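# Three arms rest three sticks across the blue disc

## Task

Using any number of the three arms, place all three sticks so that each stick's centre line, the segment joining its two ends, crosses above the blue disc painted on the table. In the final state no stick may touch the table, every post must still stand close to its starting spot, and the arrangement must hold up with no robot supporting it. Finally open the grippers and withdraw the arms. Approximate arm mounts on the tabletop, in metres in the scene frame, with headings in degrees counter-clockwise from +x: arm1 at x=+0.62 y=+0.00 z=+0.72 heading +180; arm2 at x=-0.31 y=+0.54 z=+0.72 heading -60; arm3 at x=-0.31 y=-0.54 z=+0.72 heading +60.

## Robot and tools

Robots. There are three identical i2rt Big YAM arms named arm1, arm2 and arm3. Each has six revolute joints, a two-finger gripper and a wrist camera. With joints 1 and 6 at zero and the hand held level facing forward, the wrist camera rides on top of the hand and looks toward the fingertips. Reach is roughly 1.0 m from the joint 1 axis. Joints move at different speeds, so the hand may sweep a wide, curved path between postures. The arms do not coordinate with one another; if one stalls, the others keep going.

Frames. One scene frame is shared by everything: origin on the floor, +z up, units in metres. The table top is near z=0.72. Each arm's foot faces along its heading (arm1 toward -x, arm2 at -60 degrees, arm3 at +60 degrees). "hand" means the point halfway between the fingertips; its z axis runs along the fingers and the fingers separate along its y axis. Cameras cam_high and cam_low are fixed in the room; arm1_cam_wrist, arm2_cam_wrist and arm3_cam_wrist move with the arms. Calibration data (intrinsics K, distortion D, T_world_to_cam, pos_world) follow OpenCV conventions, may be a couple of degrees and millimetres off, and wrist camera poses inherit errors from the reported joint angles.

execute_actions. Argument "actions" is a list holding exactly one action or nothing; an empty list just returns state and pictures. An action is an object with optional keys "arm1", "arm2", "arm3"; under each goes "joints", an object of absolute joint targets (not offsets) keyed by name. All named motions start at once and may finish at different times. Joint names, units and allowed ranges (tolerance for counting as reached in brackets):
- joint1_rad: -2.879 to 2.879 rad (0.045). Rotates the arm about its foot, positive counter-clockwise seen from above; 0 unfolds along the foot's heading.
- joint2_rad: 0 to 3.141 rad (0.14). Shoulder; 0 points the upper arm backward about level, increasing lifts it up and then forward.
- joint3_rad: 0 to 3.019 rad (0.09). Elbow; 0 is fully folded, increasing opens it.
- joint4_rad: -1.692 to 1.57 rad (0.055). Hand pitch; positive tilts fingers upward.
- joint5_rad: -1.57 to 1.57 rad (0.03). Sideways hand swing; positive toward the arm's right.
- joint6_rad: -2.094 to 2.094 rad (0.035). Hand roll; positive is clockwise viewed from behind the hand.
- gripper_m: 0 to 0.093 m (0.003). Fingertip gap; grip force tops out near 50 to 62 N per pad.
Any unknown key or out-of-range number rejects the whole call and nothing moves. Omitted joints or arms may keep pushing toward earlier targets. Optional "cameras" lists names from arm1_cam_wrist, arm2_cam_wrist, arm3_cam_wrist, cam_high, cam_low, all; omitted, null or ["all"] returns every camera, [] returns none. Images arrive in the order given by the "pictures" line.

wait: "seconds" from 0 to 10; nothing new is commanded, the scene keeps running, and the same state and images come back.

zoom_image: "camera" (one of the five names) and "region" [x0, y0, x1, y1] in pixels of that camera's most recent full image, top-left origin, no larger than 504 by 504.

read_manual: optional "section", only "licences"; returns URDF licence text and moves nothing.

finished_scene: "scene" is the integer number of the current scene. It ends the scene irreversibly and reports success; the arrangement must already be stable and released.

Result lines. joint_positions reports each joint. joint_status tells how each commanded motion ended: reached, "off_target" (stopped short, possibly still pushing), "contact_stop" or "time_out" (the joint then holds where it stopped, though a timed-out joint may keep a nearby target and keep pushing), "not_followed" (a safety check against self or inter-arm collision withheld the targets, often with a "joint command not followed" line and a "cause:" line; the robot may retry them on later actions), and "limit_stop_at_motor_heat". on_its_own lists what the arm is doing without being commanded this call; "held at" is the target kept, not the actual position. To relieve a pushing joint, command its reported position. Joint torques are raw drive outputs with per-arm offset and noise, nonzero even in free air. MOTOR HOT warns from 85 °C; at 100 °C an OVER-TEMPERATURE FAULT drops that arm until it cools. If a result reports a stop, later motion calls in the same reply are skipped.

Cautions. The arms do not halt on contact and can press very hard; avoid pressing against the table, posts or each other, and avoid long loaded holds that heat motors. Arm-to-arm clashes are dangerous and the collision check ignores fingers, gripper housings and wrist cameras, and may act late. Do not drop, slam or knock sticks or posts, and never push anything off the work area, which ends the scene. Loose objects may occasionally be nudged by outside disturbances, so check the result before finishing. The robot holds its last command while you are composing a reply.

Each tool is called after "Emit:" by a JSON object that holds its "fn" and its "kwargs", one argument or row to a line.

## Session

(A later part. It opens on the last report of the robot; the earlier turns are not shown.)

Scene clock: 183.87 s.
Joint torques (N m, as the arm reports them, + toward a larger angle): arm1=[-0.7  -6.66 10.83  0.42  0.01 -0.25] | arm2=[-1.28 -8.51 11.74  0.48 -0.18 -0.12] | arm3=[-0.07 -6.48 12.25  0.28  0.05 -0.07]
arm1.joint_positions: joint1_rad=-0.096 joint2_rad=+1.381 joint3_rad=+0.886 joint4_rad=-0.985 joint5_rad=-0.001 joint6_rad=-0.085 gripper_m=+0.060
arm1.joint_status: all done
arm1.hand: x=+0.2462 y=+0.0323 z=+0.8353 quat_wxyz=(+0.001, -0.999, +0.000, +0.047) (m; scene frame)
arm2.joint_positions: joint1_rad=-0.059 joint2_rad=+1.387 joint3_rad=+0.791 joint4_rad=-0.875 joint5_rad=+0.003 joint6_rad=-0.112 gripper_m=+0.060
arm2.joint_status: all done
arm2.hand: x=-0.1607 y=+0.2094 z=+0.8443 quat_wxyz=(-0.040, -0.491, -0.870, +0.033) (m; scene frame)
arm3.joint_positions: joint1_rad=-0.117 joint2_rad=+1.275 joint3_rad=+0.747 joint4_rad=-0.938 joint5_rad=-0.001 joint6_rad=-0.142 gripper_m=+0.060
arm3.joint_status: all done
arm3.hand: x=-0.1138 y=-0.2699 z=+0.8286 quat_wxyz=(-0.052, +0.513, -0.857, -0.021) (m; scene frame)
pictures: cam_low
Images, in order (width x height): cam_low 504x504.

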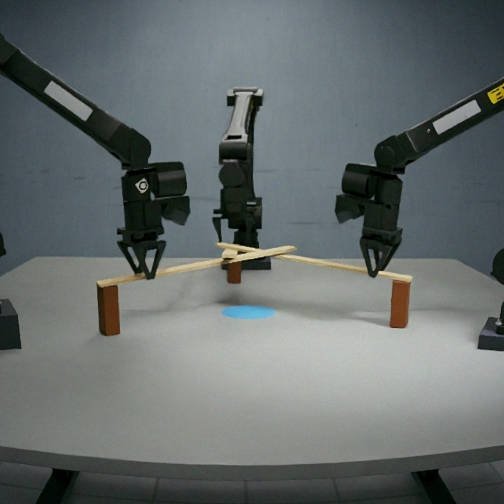

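Emit:
{"fn": "execute_actions", "kwargs": {
  "actions": [
    {"arm1":{"joints":{"joint2_rad":0.8}},"arm2":{"joints":{"joint2_rad":0.8}},"arm3":{"joints":{"joint2_rad":0.7}}}
  ],
  "cameras": ["cam_low","cam_high","arm1_cam_wrist"]
}}

Emit:
{"fn": "zoom_image", "kwargs": {
  "camera": "cam_high",
  "region": [160, 180, 340, 310]
}}

Scene clock: 189.43 s.
Joint torques (N m, as the arm reports them, + toward a larger angle): arm1=[-0.77 -1.08 12.52  1.24  0.   -0.24] | arm2=[-1.32 -2.41 14.41  1.45 -0.18 -0.11] | arm3=[-0.06 -1.07 14.15  0.75  0.06 -0.04]
arm1.joint_positions: joint1_rad=-0.096 joint2_rad=+0.794 joint3_rad=+0.886 joint4_rad=-0.985 joint5_rad=-0.001 joint6_rad=-0.085 gripper_m=+0.060
arm1.joint_status: all done
arm1.hand: x=+0.2829 y=+0.0303 z=+1.0382 quat_wxyz=(+0.025, -0.943, +0.000, +0.333) (m; scene frame)
arm2.joint_positions: joint1_rad=-0.059 joint2_rad=+0.793 joint3_rad=+0.791 joint4_rad=-0.875 joint5_rad=+0.003 joint6_rad=-0.113 gripper_m=+0.060
arm2.joint_status: all done
arm2.hand: x=-0.1673 y=+0.2251 z=+1.0462 quat_wxyz=(-0.275, -0.462, -0.818, +0.203) (m; scene frame)
arm3.joint_positions: joint1_rad=-0.117 joint2_rad=+0.692 joint3_rad=+0.747 joint4_rad=-0.938 joint5_rad=-0.001 joint6_rad=-0.142 gripper_m=+0.060
arm3.joint_status: all done
arm3.hand: x=-0.1277 y=-0.2876 z=+1.0083 quat_wxyz=(-0.315, +0.484, -0.806, -0.131) (m; scene frame)
pictures: arm1_cam_wrist, cam_high, cam_low
camera_calibration (this result's frames):
arm1_cam_wrist: T_world_to_cam=[[0.0192863, 0.998811, 0.0447689, -0.0791785], [0.998494, -0.0169414, -0.0521792, -0.228106], [-0.0513588, 0.0457079, -0.997634, 1.17104], [0, 0, 0, 1]] pos_world=[0.289433, 0.021694, 1.15992]
Images, in order (width x height): arm1_cam_wrist 504x504, cam_high 504x504, cam_low 504x504.

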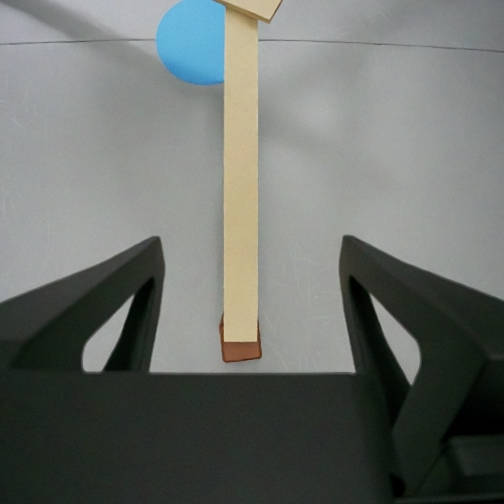

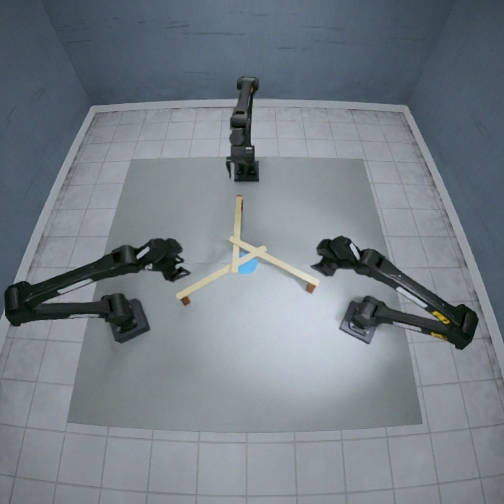

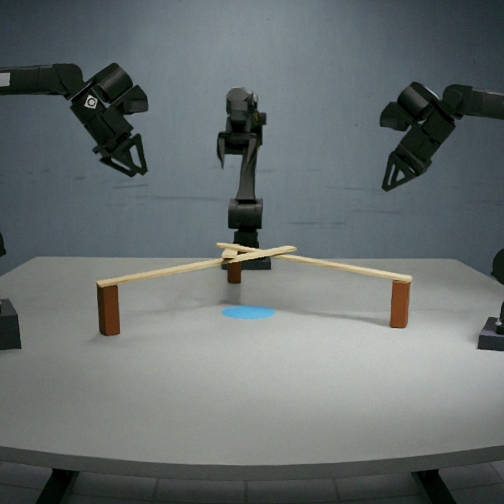

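Region (160, 180, 340, 310) of cam_high's 504x504 image, scaled by 2.800, with more detail than that image has.

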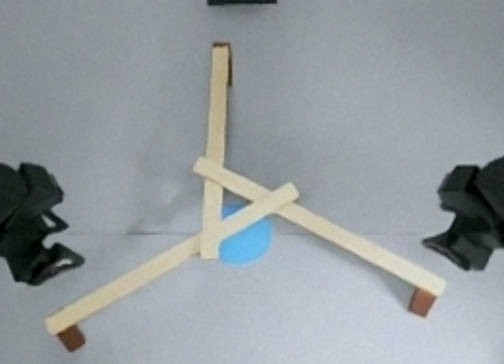

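Same as the accepted layout.

Emit:
{"fn": "finished_scene", "kwargs": {
  "scene": 2
}}

The scene is finished: the task was done.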